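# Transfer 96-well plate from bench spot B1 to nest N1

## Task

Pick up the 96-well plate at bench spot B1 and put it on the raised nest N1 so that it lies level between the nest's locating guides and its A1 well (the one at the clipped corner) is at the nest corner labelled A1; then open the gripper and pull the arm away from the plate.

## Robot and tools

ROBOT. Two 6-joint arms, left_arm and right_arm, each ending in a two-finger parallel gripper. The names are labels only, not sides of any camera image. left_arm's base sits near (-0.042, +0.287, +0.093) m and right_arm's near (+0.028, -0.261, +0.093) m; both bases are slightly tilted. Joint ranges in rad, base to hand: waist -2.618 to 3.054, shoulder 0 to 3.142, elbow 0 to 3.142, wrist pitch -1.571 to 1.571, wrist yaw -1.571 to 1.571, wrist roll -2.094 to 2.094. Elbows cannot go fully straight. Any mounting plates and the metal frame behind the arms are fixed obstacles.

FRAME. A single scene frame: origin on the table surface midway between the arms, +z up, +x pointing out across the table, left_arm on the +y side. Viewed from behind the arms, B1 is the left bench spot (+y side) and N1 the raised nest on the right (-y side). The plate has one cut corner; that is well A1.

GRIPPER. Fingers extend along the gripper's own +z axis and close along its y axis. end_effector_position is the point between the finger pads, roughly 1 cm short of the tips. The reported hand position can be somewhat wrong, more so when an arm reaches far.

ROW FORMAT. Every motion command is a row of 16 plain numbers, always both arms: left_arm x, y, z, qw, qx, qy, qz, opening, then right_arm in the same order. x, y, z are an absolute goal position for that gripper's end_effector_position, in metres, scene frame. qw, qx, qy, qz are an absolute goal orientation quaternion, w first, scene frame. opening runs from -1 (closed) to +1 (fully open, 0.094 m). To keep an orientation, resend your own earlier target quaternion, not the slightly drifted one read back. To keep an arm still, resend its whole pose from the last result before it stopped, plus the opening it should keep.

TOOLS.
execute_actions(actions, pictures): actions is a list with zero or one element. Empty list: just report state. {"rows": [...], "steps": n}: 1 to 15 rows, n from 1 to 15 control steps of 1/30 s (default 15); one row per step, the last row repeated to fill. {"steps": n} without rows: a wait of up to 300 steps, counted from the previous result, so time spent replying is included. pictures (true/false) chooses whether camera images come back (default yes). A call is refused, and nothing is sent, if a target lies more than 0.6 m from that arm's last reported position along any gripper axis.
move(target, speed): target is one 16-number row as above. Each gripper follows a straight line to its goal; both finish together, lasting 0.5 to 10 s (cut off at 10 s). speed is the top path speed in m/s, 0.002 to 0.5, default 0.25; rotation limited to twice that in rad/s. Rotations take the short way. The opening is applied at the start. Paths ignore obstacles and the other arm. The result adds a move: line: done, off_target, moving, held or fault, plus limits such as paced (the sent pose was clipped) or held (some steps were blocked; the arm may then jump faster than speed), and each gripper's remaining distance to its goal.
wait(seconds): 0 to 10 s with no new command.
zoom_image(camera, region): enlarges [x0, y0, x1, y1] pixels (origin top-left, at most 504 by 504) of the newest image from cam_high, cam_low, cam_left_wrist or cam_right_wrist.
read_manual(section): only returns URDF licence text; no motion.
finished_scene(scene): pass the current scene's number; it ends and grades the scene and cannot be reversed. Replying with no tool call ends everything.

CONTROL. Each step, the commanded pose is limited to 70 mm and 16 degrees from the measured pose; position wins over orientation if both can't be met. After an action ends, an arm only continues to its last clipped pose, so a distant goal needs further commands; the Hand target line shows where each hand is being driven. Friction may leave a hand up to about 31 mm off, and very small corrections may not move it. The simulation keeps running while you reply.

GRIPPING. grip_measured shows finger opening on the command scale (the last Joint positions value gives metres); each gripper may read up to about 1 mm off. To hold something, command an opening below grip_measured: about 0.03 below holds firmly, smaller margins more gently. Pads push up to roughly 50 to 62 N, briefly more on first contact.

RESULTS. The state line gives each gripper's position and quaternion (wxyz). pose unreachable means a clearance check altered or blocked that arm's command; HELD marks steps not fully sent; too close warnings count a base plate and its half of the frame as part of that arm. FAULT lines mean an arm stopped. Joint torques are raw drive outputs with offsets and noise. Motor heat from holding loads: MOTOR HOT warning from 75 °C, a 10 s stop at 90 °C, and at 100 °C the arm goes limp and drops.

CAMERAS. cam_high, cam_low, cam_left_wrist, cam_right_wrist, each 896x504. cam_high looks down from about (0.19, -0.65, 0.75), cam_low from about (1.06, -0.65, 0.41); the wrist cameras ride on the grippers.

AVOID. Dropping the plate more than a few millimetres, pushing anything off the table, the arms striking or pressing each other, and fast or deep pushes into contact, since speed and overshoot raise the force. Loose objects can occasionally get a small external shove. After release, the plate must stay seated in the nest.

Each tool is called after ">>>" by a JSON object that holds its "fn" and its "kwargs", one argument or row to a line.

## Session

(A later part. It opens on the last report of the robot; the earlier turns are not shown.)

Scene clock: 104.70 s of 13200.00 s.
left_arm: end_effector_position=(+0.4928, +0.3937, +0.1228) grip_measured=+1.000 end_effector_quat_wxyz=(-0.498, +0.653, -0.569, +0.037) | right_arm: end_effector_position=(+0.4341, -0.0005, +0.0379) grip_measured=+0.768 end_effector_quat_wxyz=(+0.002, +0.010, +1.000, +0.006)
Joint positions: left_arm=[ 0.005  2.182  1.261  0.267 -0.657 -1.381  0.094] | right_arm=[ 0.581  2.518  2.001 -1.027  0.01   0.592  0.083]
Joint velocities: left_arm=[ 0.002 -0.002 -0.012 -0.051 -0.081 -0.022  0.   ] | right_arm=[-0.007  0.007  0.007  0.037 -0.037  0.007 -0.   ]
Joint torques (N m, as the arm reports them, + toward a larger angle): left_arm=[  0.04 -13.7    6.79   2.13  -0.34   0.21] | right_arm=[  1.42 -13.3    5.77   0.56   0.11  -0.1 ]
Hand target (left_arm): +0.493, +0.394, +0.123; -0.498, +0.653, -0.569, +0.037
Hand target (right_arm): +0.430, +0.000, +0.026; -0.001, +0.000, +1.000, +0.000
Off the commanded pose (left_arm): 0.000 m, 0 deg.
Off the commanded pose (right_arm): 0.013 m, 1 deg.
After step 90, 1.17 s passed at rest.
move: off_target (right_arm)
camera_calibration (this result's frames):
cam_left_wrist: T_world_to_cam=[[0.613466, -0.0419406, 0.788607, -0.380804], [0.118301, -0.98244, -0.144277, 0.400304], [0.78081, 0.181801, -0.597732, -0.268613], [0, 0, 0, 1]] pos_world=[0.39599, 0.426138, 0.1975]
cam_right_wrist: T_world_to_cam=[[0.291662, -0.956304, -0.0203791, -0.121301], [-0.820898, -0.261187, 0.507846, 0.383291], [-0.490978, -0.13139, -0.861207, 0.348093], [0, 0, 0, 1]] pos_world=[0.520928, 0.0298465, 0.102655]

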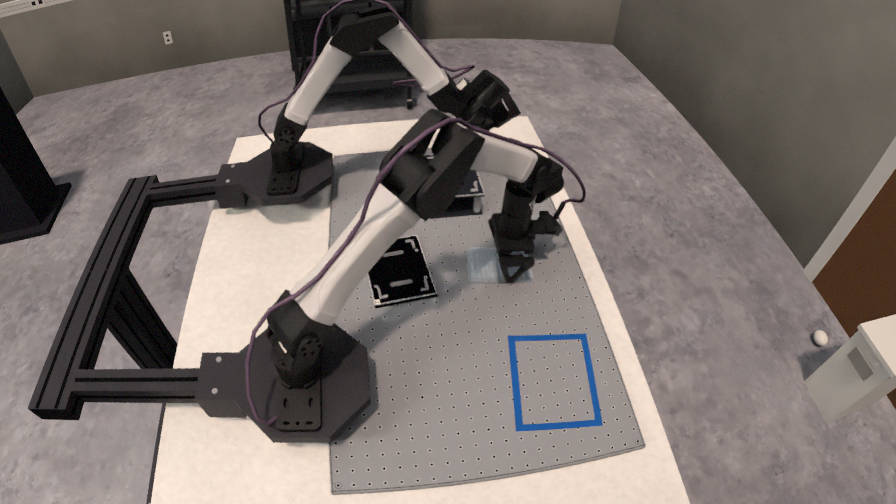

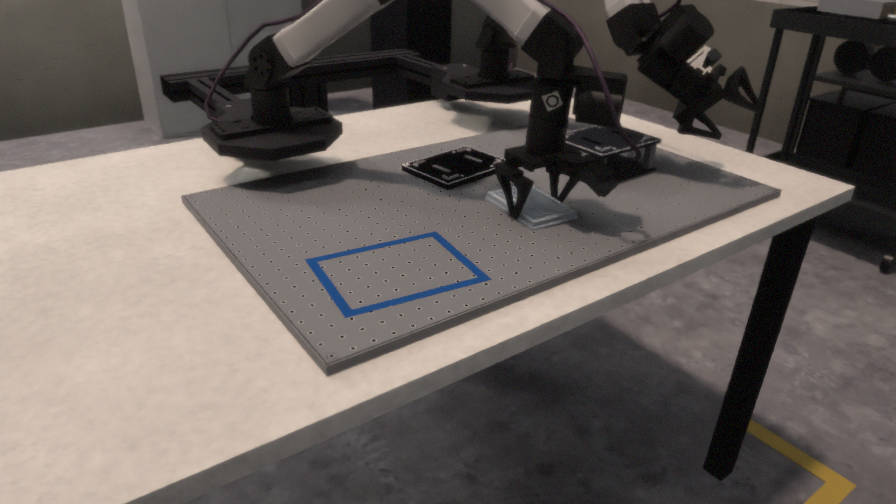

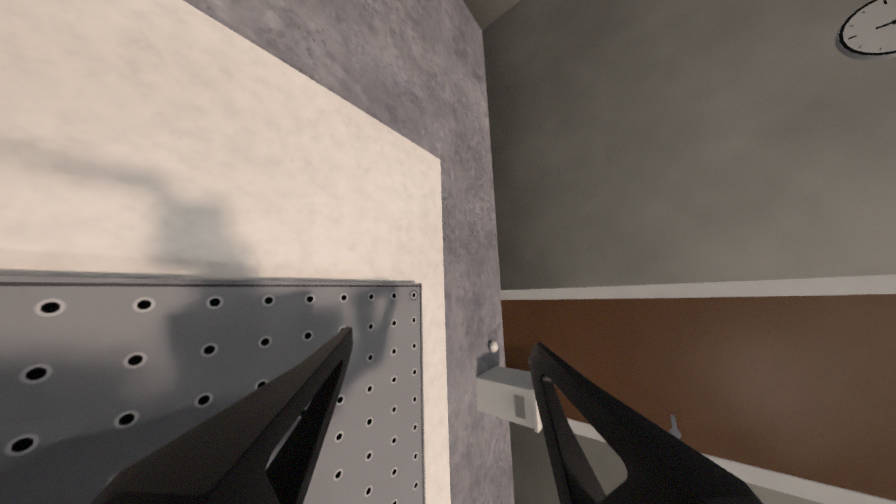

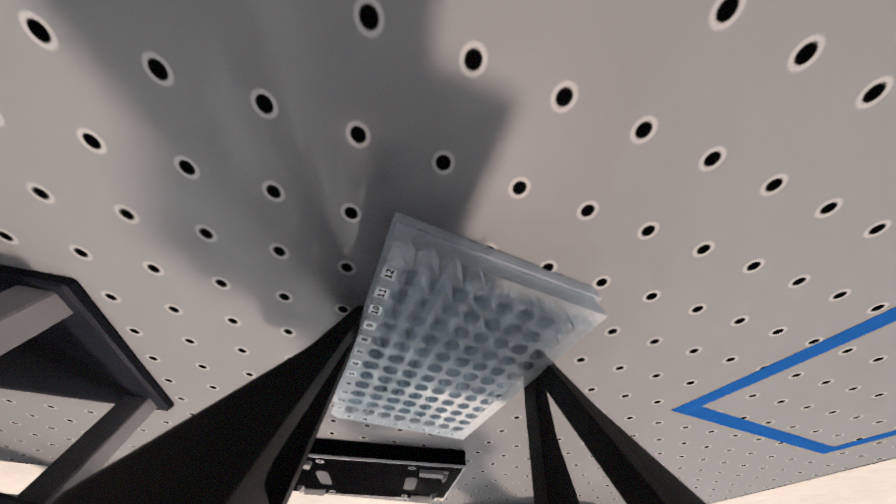

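Release and retreat.

>>> {"fn": "move", "kwargs": {
  "target": [0.4928,0.3937,0.1228,-0.498,0.653,-0.569,0.037,1, 0.4341,-0.0005,0.0379,0,0,1,0,1],
  "speed": 0.02
}}

>>> {"fn": "move", "kwargs": {
  "target": [0.4928,0.3937,0.1228,-0.498,0.653,-0.569,0.037,1, 0.4341,-0.0005,0.13,0,0,1,0,1],
  "speed": 0.06
}}

>>> {"fn": "move", "kwargs": {
  "target": [0.4928,0.3937,0.1228,-0.498,0.653,-0.569,0.037,1, 0.25,-0.3,0.2,0,0,1,0,1],
  "speed": 0.15
}}

Scene clock: 112.40 s of 13200.00 s.
left_arm: end_effector_position=(+0.4928, +0.3937, +0.1228) grip_measured=+1.000 end_effector_quat_wxyz=(-0.498, +0.653, -0.569, +0.037) | right_arm: end_effector_position=(+0.4341, -0.0005, +0.0379) grip_measured=+1.000 end_effector_quat_wxyz=(+0.001, +0.008, +1.000, +0.006)
Joint positions: left_arm=[ 0.005  2.182  1.261  0.267 -0.657 -1.381  0.094] | right_arm=[ 0.581  2.518  2.001 -1.028  0.01   0.587  0.094]
Joint velocities: left_arm=[ 0.012  0.002 -0.007 -0.066 -0.066 -0.066  0.   ] | right_arm=[-0.007 -0.002  0.012  0.007 -0.007 -0.007  0.   ]
Joint torques (N m, as the arm reports them, + toward a larger angle): left_arm=[  0.01 -13.65   6.86   2.13  -0.34   0.21] | right_arm=[  0.95 -13.79   9.     0.04   0.11  -0.11]
Hand target (left_arm): +0.493, +0.394, +0.123; -0.498, +0.653, -0.569, +0.037
Hand target (right_arm): +0.434, -0.000, +0.038; +0.000, +0.000, +1.000, +0.000
Off the commanded pose (left_arm): 0.000 m, 0 deg.
Off the commanded pose (right_arm): 0.000 m, 1 deg.
MOTOR HOT: a motor of the right arm reached 75 °C. Now the hottest motor of the right arm, joint 2 (shoulder), reports 75 °C. The controller's stop level is 90 °C. To cool a motor, set the load down, stop pushing, or move to a pose that needs little force.
After step 90, 3.87 s passed at rest.
move: done
camera_calibration (this result's frames):
cam_left_wrist: T_world_to_cam=[[0.613466, -0.0419406, 0.788607, -0.380804], [0.118301, -0.98244, -0.144277, 0.400304], [0.78081, 0.181801, -0.597732, -0.268613], [0, 0, 0, 1]] pos_world=[0.39599, 0.426138, 0.1975]
cam_right_wrist: T_world_to_cam=[[0.296402, -0.954849, -0.0202442, -0.123388], [-0.819458, -0.265147, 0.508119, 0.382576], [-0.490544, -0.134018, -0.861049, 0.347852], [0, 0, 0, 1]] pos_world=[0.520714, 0.0302407, 0.102625]

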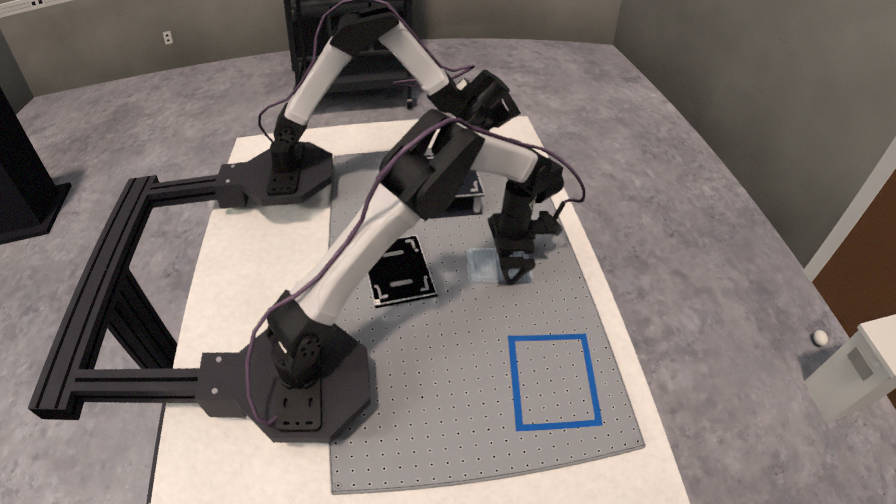

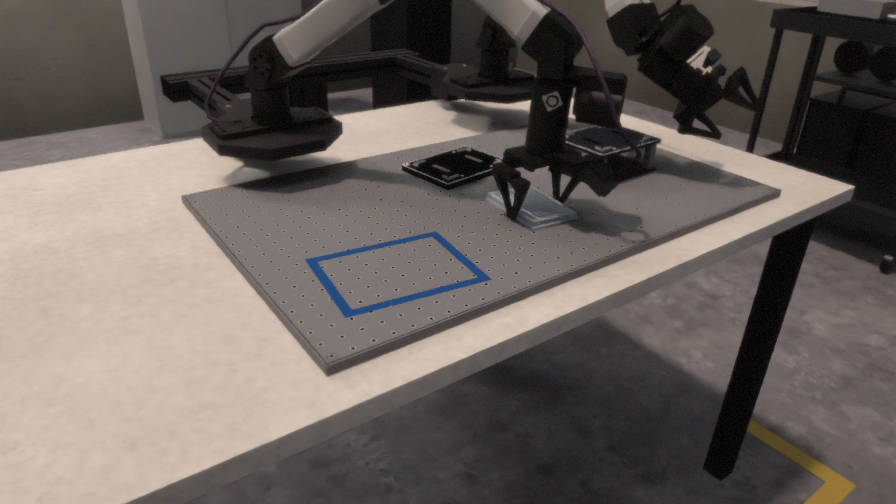

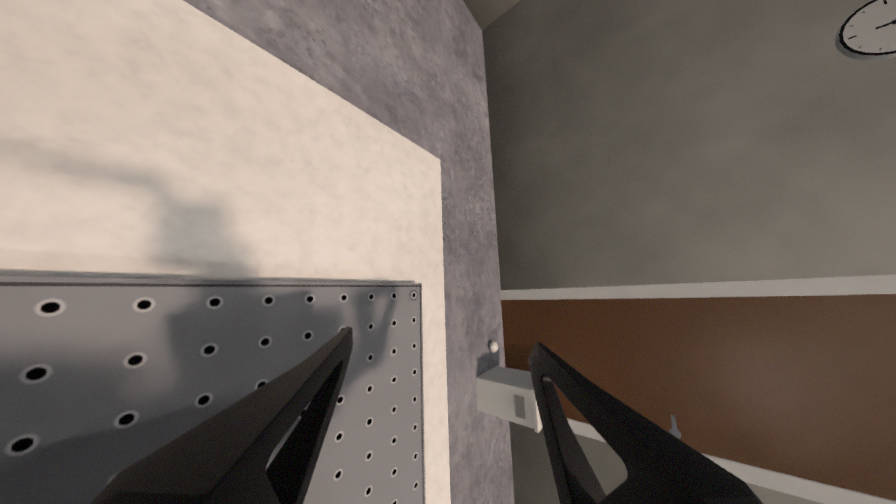

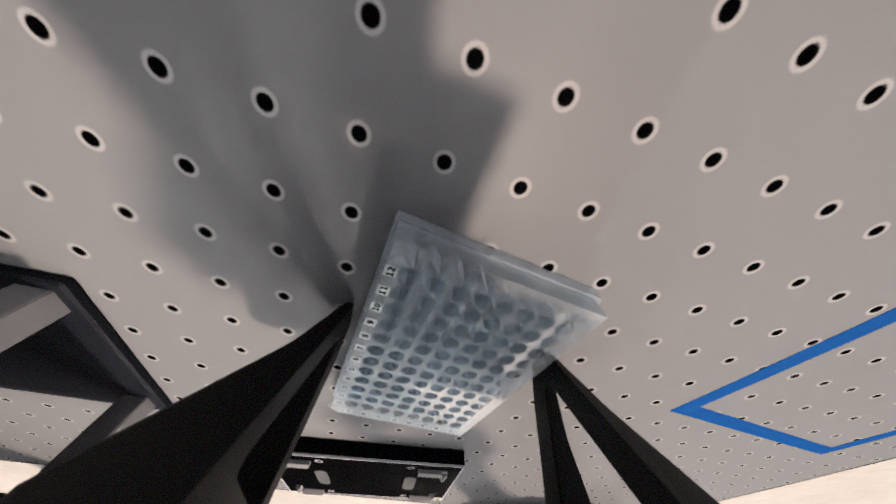

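Scene clock: 114.43 s of 13200.00 s.
left_arm: end_effector_position=(+0.4928, +0.3937, +0.1228) grip_measured=+1.000 end_effector_quat_wxyz=(-0.498, +0.653, -0.569, +0.037) | right_arm: end_effector_position=(+0.4319, -0.0037, +0.1199) grip_measured=+1.000 end_effector_quat_wxyz=(-0.007, +0.008, +1.000, +0.000)
Joint positions: left_arm=[ 0.005  2.182  1.261  0.267 -0.657 -1.381  0.094] | right_arm=[ 0.581  2.459  2.222 -1.329  0.01   0.587  0.094]
Joint velocities: left_arm=[-0.007 -0.017 -0.027 -0.051 -0.007 -0.022  0.   ] | right_arm=[-0.012  0.007  0.022 -0.007 -0.037 -0.081  0.   ]
Joint torques (N m, as the arm reports them, + toward a larger angle): left_arm=[ -0.01 -13.62   6.85   2.12  -0.33   0.21] | right_arm=[  1.28 -15.51   9.34   0.02   0.11  -0.07]
Hand target (left_arm): +0.493, +0.394, +0.123; -0.498, +0.653, -0.569, +0.037
Hand target (right_arm): +0.432, -0.002, +0.130; +0.000, +0.000, +1.000, +0.000
Off the commanded pose (left_arm): 0.000 m, 0 deg.
Off the commanded pose (right_arm): 0.011 m, 1 deg.
MOTOR HOT: still on. Now the hottest motor of the right arm, joint 2 (shoulder), reports 76 °C; the controller's stop level is 90 °C.
move: off_target (right_arm)
camera_calibration (this result's frames):
cam_left_wrist: T_world_to_cam=[[0.613466, -0.0419406, 0.788607, -0.380804], [0.118301, -0.98244, -0.144277, 0.400304], [0.78081, 0.181801, -0.597732, -0.268613], [0, 0, 0, 1]] pos_world=[0.39599, 0.426138, 0.1975]
cam_right_wrist: T_world_to_cam=[[0.29647, -0.95493, -0.0146308, -0.124861], [-0.810239, -0.2596, 0.525472, 0.332236], [-0.505587, -0.143932, -0.850685, 0.422219], [0, 0, 0, 1]] pos_world=[0.519676, 0.0277858, 0.182768]

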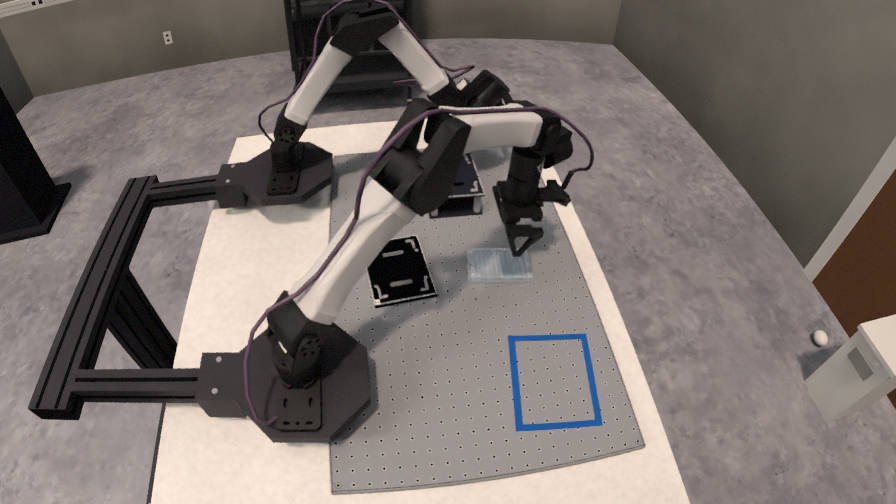

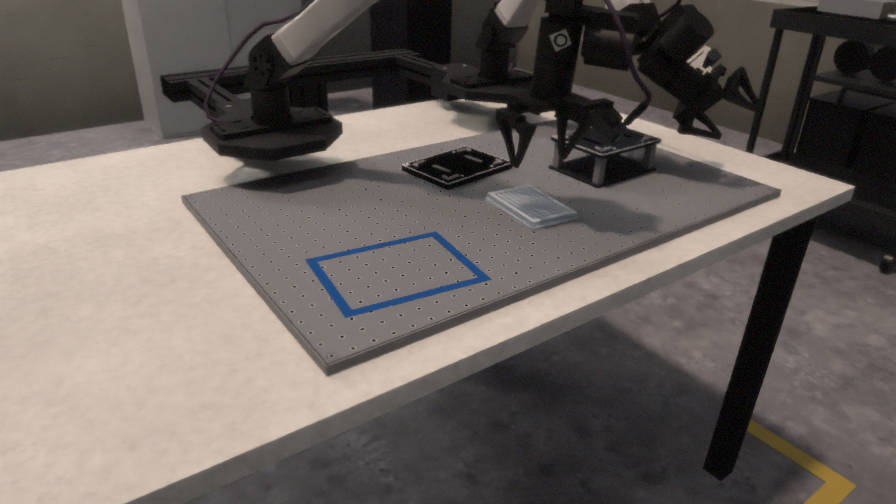

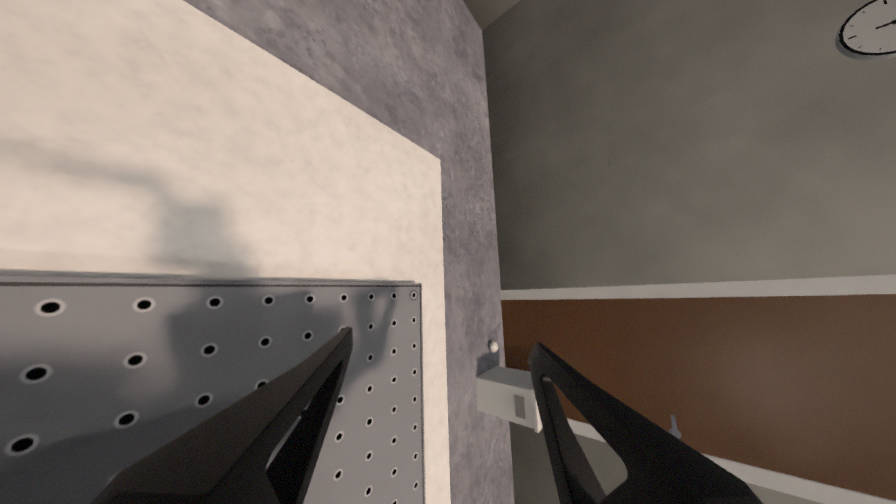

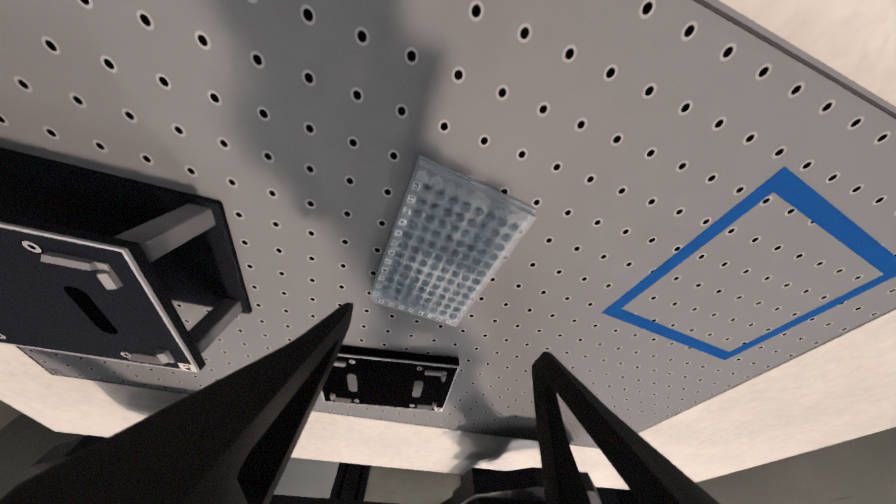

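Scene clock: 117.40 s of 13200.00 s.
left_arm: end_effector_position=(+0.4928, +0.3937, +0.1228) grip_measured=+1.000 end_effector_quat_wxyz=(-0.498, +0.653, -0.569, +0.037) | right_arm: end_effector_position=(+0.2558, -0.3002, +0.1990) grip_measured=+1.000 end_effector_quat_wxyz=(+0.017, +0.002, +1.000, -0.014)
Joint positions: left_arm=[ 0.005  2.182  1.261  0.267 -0.657 -1.381  0.094] | right_arm=[-0.141  1.345  1.05  -1.212  0.025 -0.147  0.094]
Joint velocities: left_arm=[-0.007 -0.022  0.022  0.022 -0.051 -0.066  0.   ] | right_arm=[-0.007 -0.022  0.007 -0.007 -0.022 -0.022  0.   ]
Joint torques (N m, as the arm reports them, + toward a larger angle): left_arm=[  0.02 -13.69   6.82   2.12  -0.33   0.22] | right_arm=[-0.69 -5.77  6.11  0.14  0.   -0.1 ]
Hand target (left_arm): +0.493, +0.394, +0.123; -0.498, +0.653, -0.569, +0.037
Hand target (right_arm): +0.246, -0.302, +0.196; +0.005, -0.000, +1.000, -0.013
Off the commanded pose (left_arm): 0.000 m, 0 deg.
Off the commanded pose (right_arm): 0.006 m, 3 deg.
MOTOR HOT: still on. Now the hottest motor of the right arm, joint 2 (shoulder), reports 75 °C; the controller's stop level is 90 °C.
move: off_target (right_arm)
camera_calibration (this result's frames):
cam_left_wrist: T_world_to_cam=[[0.613466, -0.0419406, 0.788607, -0.380804], [0.118301, -0.98244, -0.144277, 0.400304], [0.78081, 0.181801, -0.597732, -0.268613], [0, 0, 0, 1]] pos_world=[0.39599, 0.426138, 0.1975]
cam_right_wrist: T_world_to_cam=[[0.307444, -0.95117, 0.0274414, -0.364614], [-0.83193, -0.25468, 0.492981, 0.0845187], [-0.46192, -0.174393, -0.869607, 0.341224], [0, 0, 0, 1]] pos_world=[0.34003, -0.265778, 0.26507]

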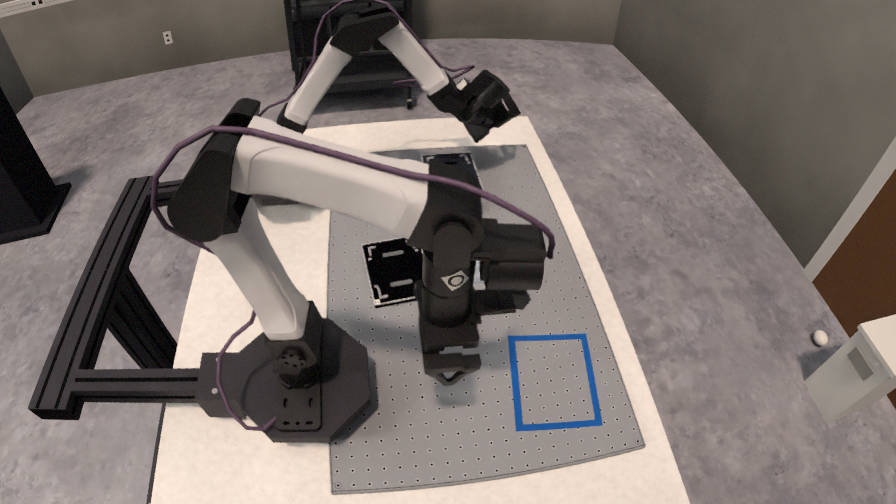

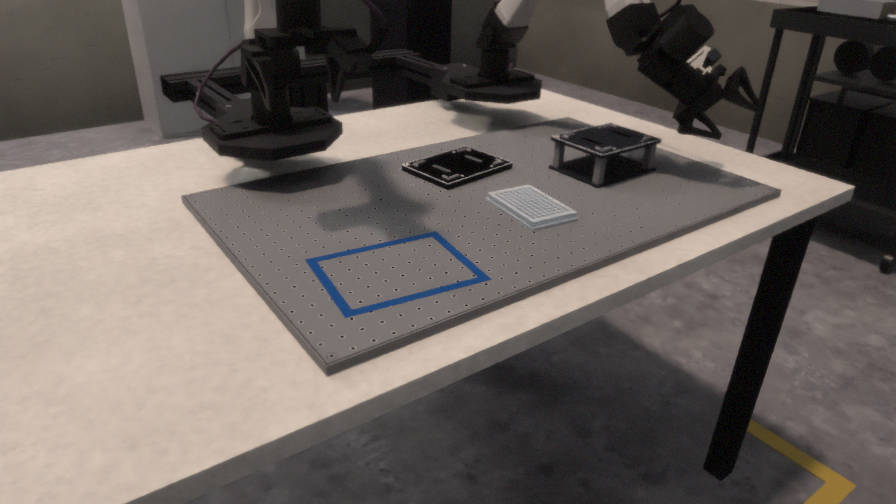

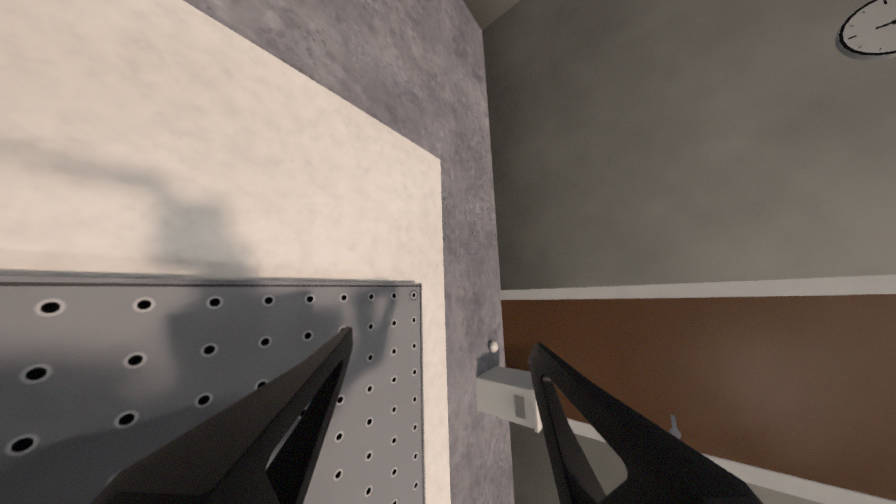

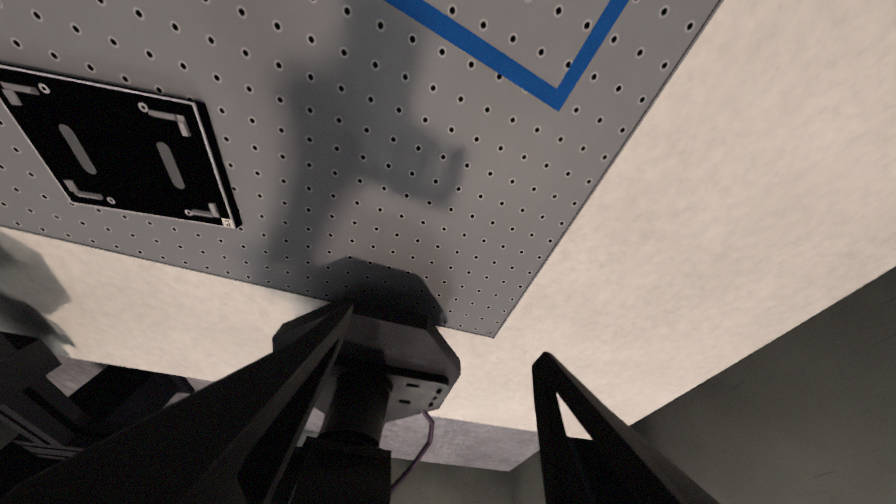

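>>> {"fn": "move", "kwargs": {
  "target": [0.46,0.2,0.22,0,0,1,0,1, 0.25,-0.3,0.2,0,0,1,0,1],
  "speed": 0.15
}}

>>> {"fn": "move", "kwargs": {
  "target": [0.43,0.0,0.12,0,0,1,0,1, 0.25,-0.3,0.2,0,0,1,0,1],
  "speed": 0.12
}}

Scene clock: 130.90 s of 13200.00 s.
left_arm: end_effector_position=(+0.4624, +0.2068, +0.2158) grip_measured=+1.000 end_effector_quat_wxyz=(+0.085, -0.004, +0.996, -0.009) | right_arm: end_effector_position=(+0.2506, -0.2989, +0.1988) grip_measured=+1.000 end_effector_quat_wxyz=(+0.007, +0.000, +1.000, -0.005)
Joint positions: left_arm=[-0.166  2.486  2.659 -1.549 -0.022 -0.174  0.094] | right_arm=[-0.15   1.345  1.05  -1.234  0.011 -0.159  0.094]
Joint velocities: left_arm=[ 0.002  0.007 -0.002  0.037 -0.139  0.007  0.   ] | right_arm=[ 0.017  0.012 -0.012 -0.051  0.037  0.081  0.   ]
Joint torques (N m, as the arm reports them, + toward a larger angle): left_arm=[ -0.74 -15.18   8.62   0.82   0.06   0.25] | right_arm=[-0.74 -3.55  9.    0.1  -0.14 -0.1 ]
Hand target (left_arm): +0.462, +0.201, +0.218; +0.087, +0.007, +0.996, -0.014
Hand target (right_arm): +0.250, -0.300, +0.200; +0.000, +0.000, +1.000, -0.000
Off the commanded pose (left_arm): 0.008 m, 10 deg.
Off the commanded pose (right_arm): 0.002 m, 1 deg.
MOTOR HOT: cleared. Now the hottest motor of the right arm, joint 2 (shoulder), reports 66 °C.
joint sent to its limit (left arm) — the command would take joint 4 (wrist pitch) past its lower limit, so that joint was sent only as far as its limit.
After step 90, 3.67 s passed at rest.
move: off_target (left_arm)
camera_calibration (this result's frames):
cam_left_wrist: T_world_to_cam=[[0.15936, -0.983345, 0.0873845, 0.112658], [-0.945884, -0.126743, 0.29873, 0.45321], [-0.28268, -0.130261, -0.950328, 0.47711], [0, 0, 0, 1]] pos_world=[0.5456, 0.230372, 0.308179]
cam_right_wrist: T_world_to_cam=[[0.311082, -0.950369, 0.0050951, -0.358041], [-0.82127, -0.266118, 0.504675, 0.0721527], [-0.478272, -0.16118, -0.863294, 0.34565], [0, 0, 0, 1]] pos_world=[0.335952, -0.265358, 0.263808]

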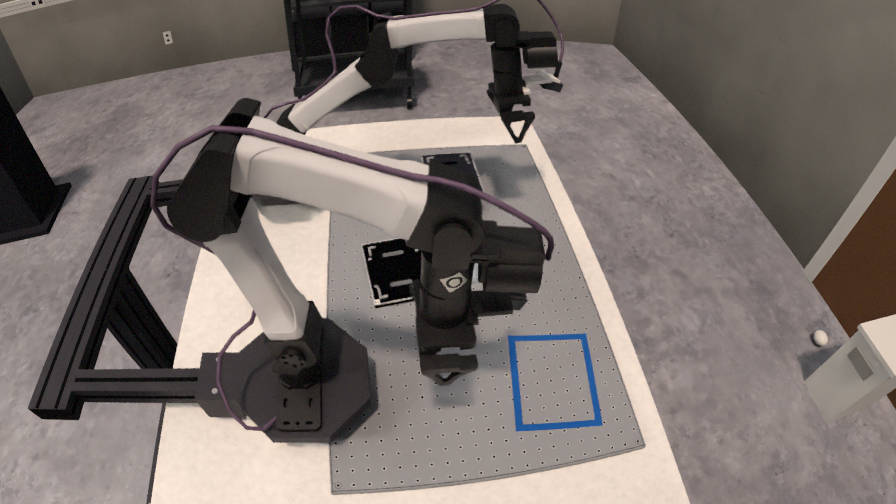

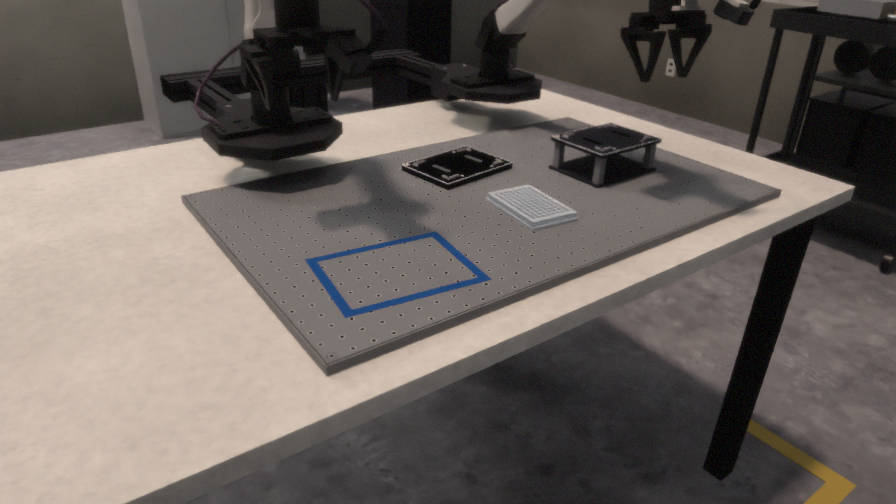

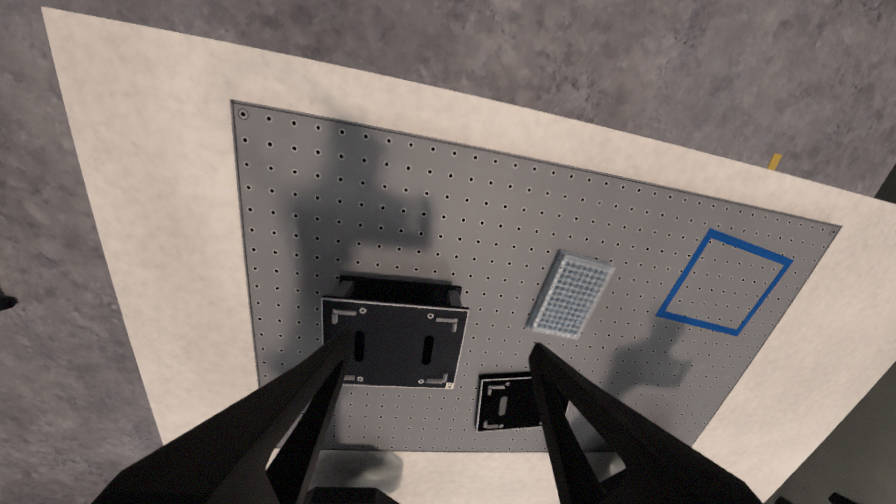

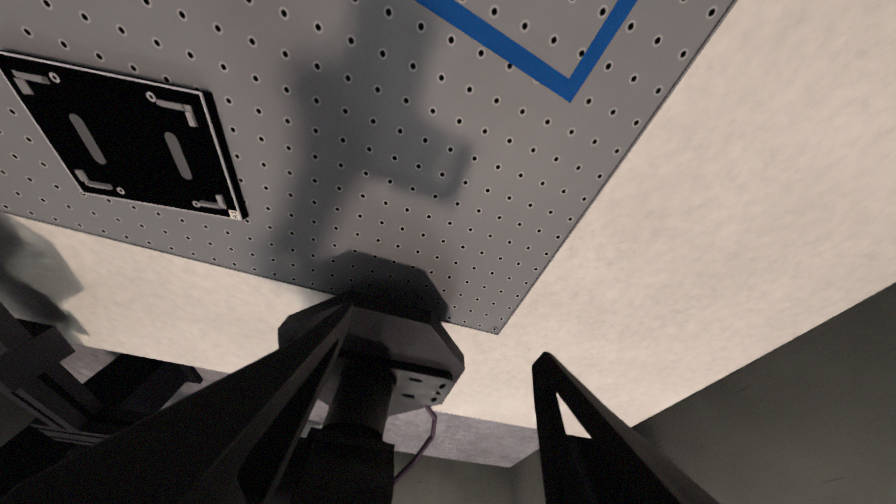

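Scene clock: 133.27 s of 13200.00 s.
left_arm: end_effector_position=(+0.4230, +0.0058, +0.1233) grip_measured=+1.000 end_effector_quat_wxyz=(+0.056, +0.006, +0.998, -0.031) | right_arm: end_effector_position=(+0.2503, -0.2989, +0.1988) grip_measured=+1.000 end_effector_quat_wxyz=(+0.007, +0.000, +1.000, -0.005)
Joint positions: left_arm=[-0.551  2.771  2.829 -1.482 -0.024 -0.539  0.094] | right_arm=[-0.15   1.345  1.05  -1.235  0.011 -0.159  0.094]
Joint velocities: left_arm=[-0.012  0.022  0.007  0.095 -0.051  0.007  0.   ] | right_arm=[-0.007  0.002 -0.027  0.022 -0.022  0.007  0.   ]
Joint torques (N m, as the arm reports them, + toward a larger angle): left_arm=[ -0.33 -15.64   8.89   1.01  -0.03   0.08] | right_arm=[-0.75 -3.54  9.06  0.09 -0.13 -0.1 ]
Hand target (left_arm): +0.428, +0.000, +0.120; +0.065, +0.001, +0.997, -0.039
Hand target (right_arm): +0.250, -0.300, +0.200; +0.000, +0.000, +1.000, -0.000
Off the commanded pose (left_arm): 0.010 m, 7 deg.
Off the commanded pose (right_arm): 0.002 m, 1 deg.
elbow stopped short (left arm): the move would have taken joint 3 (elbow) straighter than the controller allows; a more bent joint 3 avoids this.
move: off_target (left_arm)
camera_calibration (this result's frames):
cam_left_wrist: T_world_to_cam=[[0.141395, -0.982605, 0.120393, -0.0671432], [-0.929661, -0.0900036, 0.357253, 0.403819], [-0.340203, -0.162439, -0.926216, 0.373424], [0, 0, 0, 1]] pos_world=[0.511949, 0.0310285, 0.209689]
cam_right_wrist: T_world_to_cam=[[0.31109, -0.950369, 0.00457115, -0.35781], [-0.820698, -0.266212, 0.505555, 0.0715928], [-0.479247, -0.161025, -0.862782, 0.345709], [0, 0, 0, 1]] pos_world=[0.335747, -0.265325, 0.263713]

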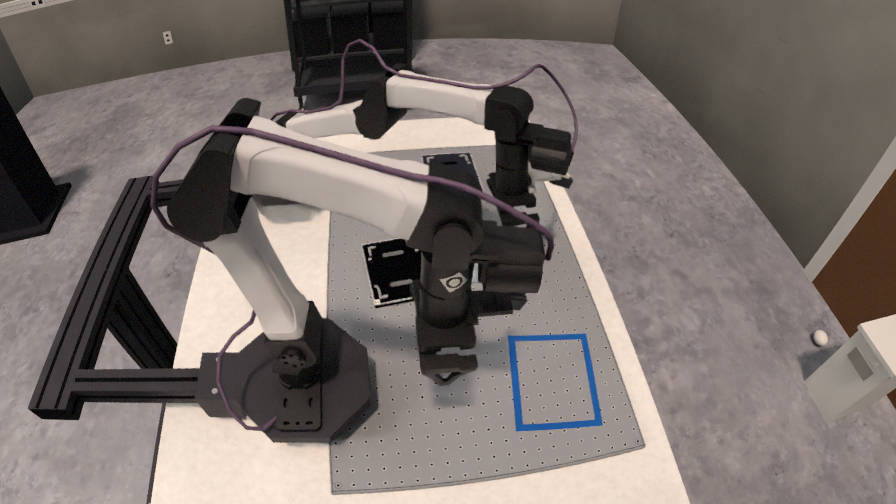

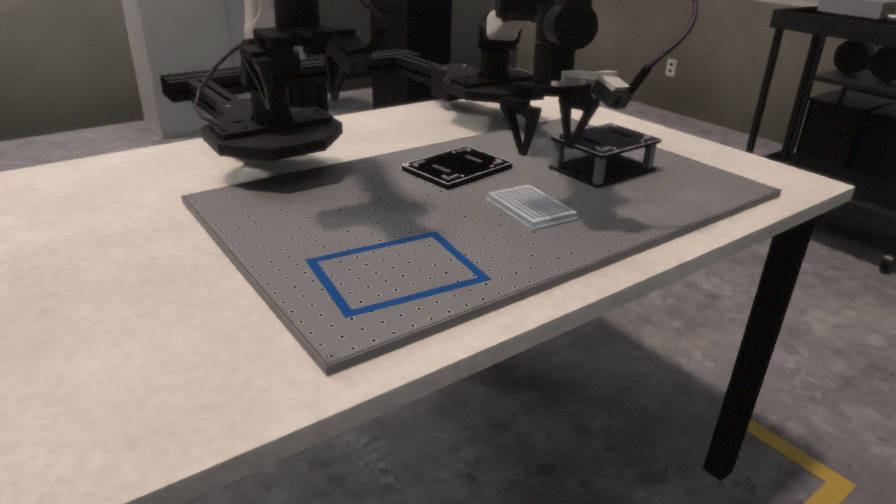

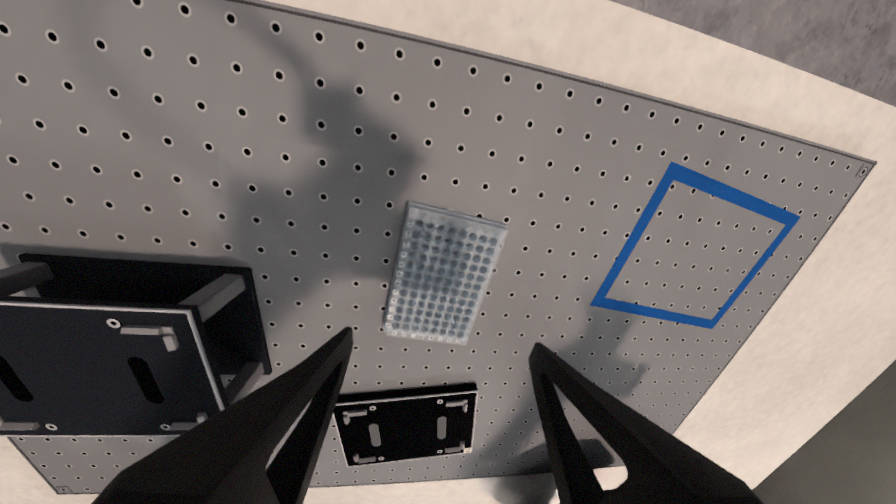

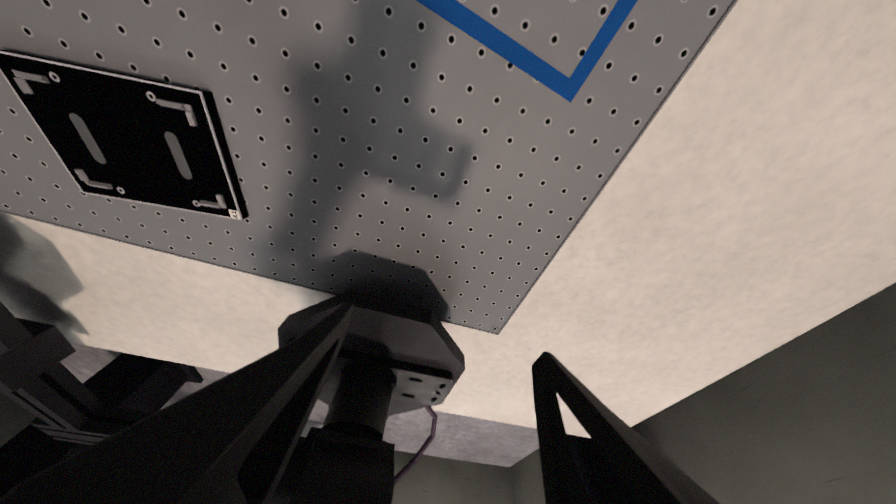

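>>> {"fn": "move", "kwargs": {
  "target": [0.416,-0.006,0.06,0,0,1,0,1, 0.25,-0.3,0.2,0,0,1,0,1],
  "speed": 0.04
}}

Scene clock: 142.57 s of 13200.00 s.
left_arm: end_effector_position=(+0.4131, +0.0041, +0.0647) grip_measured=+1.000 end_effector_quat_wxyz=(+0.017, +0.001, +1.000, -0.007) | right_arm: end_effector_position=(+0.2503, -0.2989, +0.1988) grip_measured=+1.000 end_effector_quat_wxyz=(+0.007, +0.000, +1.000, -0.005)
Joint positions: left_arm=[-0.561  2.885  2.829 -1.461 -0.024 -0.56   0.094] | right_arm=[-0.15   1.345  1.05  -1.235  0.011 -0.159  0.094]
Joint velocities: left_arm=[-0.002 -0.007  0.007  0.066  0.037 -0.066  0.   ] | right_arm=[ 0.007 -0.012  0.017  0.051 -0.007  0.022  0.   ]
Joint torques (N m, as the arm reports them, + toward a larger angle): left_arm=[ -1.01 -15.87   8.87   0.75  -0.01   0.07] | right_arm=[-0.75 -3.53  9.06  0.09 -0.14 -0.1 ]
Hand target (left_arm): +0.415, -0.005, +0.060; +0.024, +0.001, +1.000, -0.016
Hand target (right_arm): +0.250, -0.300, +0.200; +0.000, +0.000, +1.000, -0.000
Off the commanded pose (left_arm): 0.012 m, 2 deg.
Off the commanded pose (right_arm): 0.002 m, 1 deg.
elbow stopped short (left arm): the move would have taken joint 3 (elbow) straighter than the controller allows; a more bent joint 3 avoids this.
After step 90, 4.37 s passed at rest.
move: off_target (left_arm)
camera_calibration (this result's frames):
cam_left_wrist: T_world_to_cam=[[0.157808, -0.985524, 0.0619596, -0.063271], [-0.897635, -0.11702, 0.424921, 0.39789], [-0.411519, -0.122673, -0.903108, 0.343311], [0, 0, 0, 1]] pos_world=[0.508424, 0.0263208, 0.144895]
cam_right_wrist: T_world_to_cam=[[0.31109, -0.950369, 0.00457115, -0.35781], [-0.820698, -0.266212, 0.505555, 0.0715928], [-0.479247, -0.161025, -0.862782, 0.345709], [0, 0, 0, 1]] pos_world=[0.335747, -0.265325, 0.263713]

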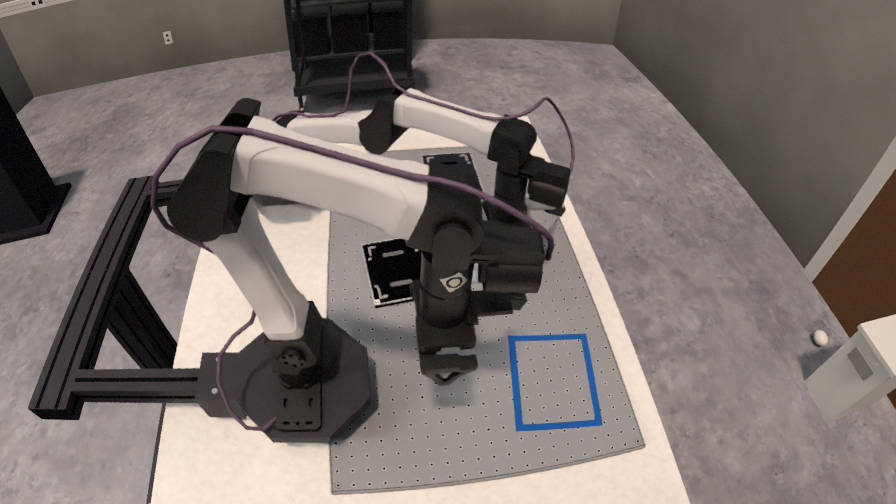

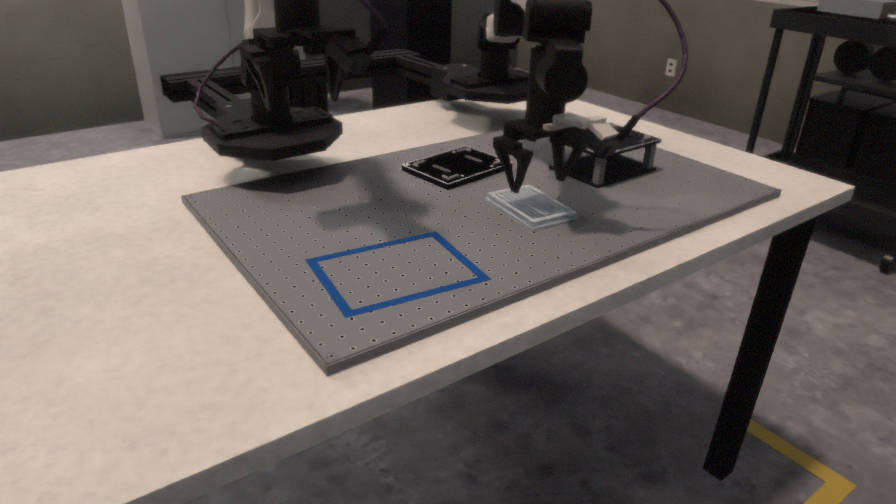

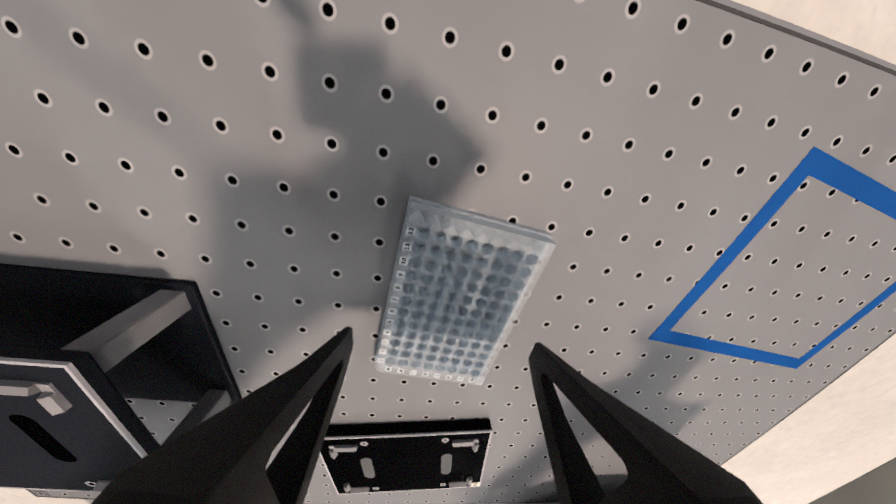

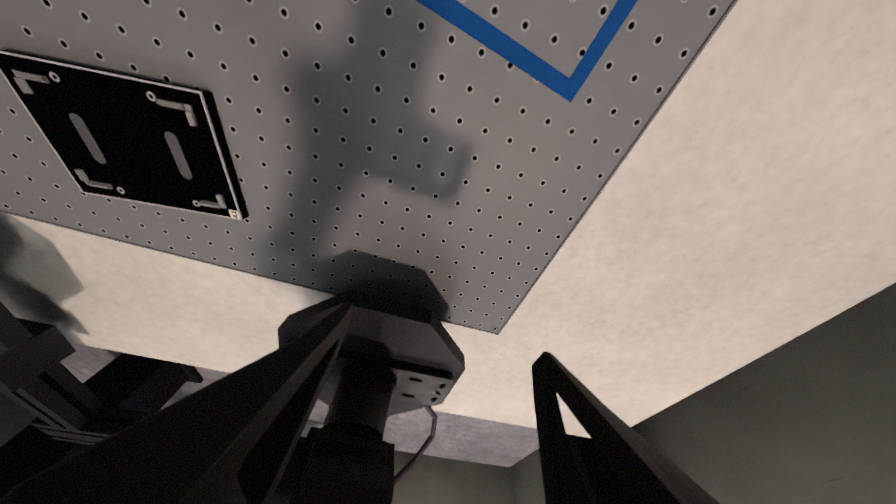

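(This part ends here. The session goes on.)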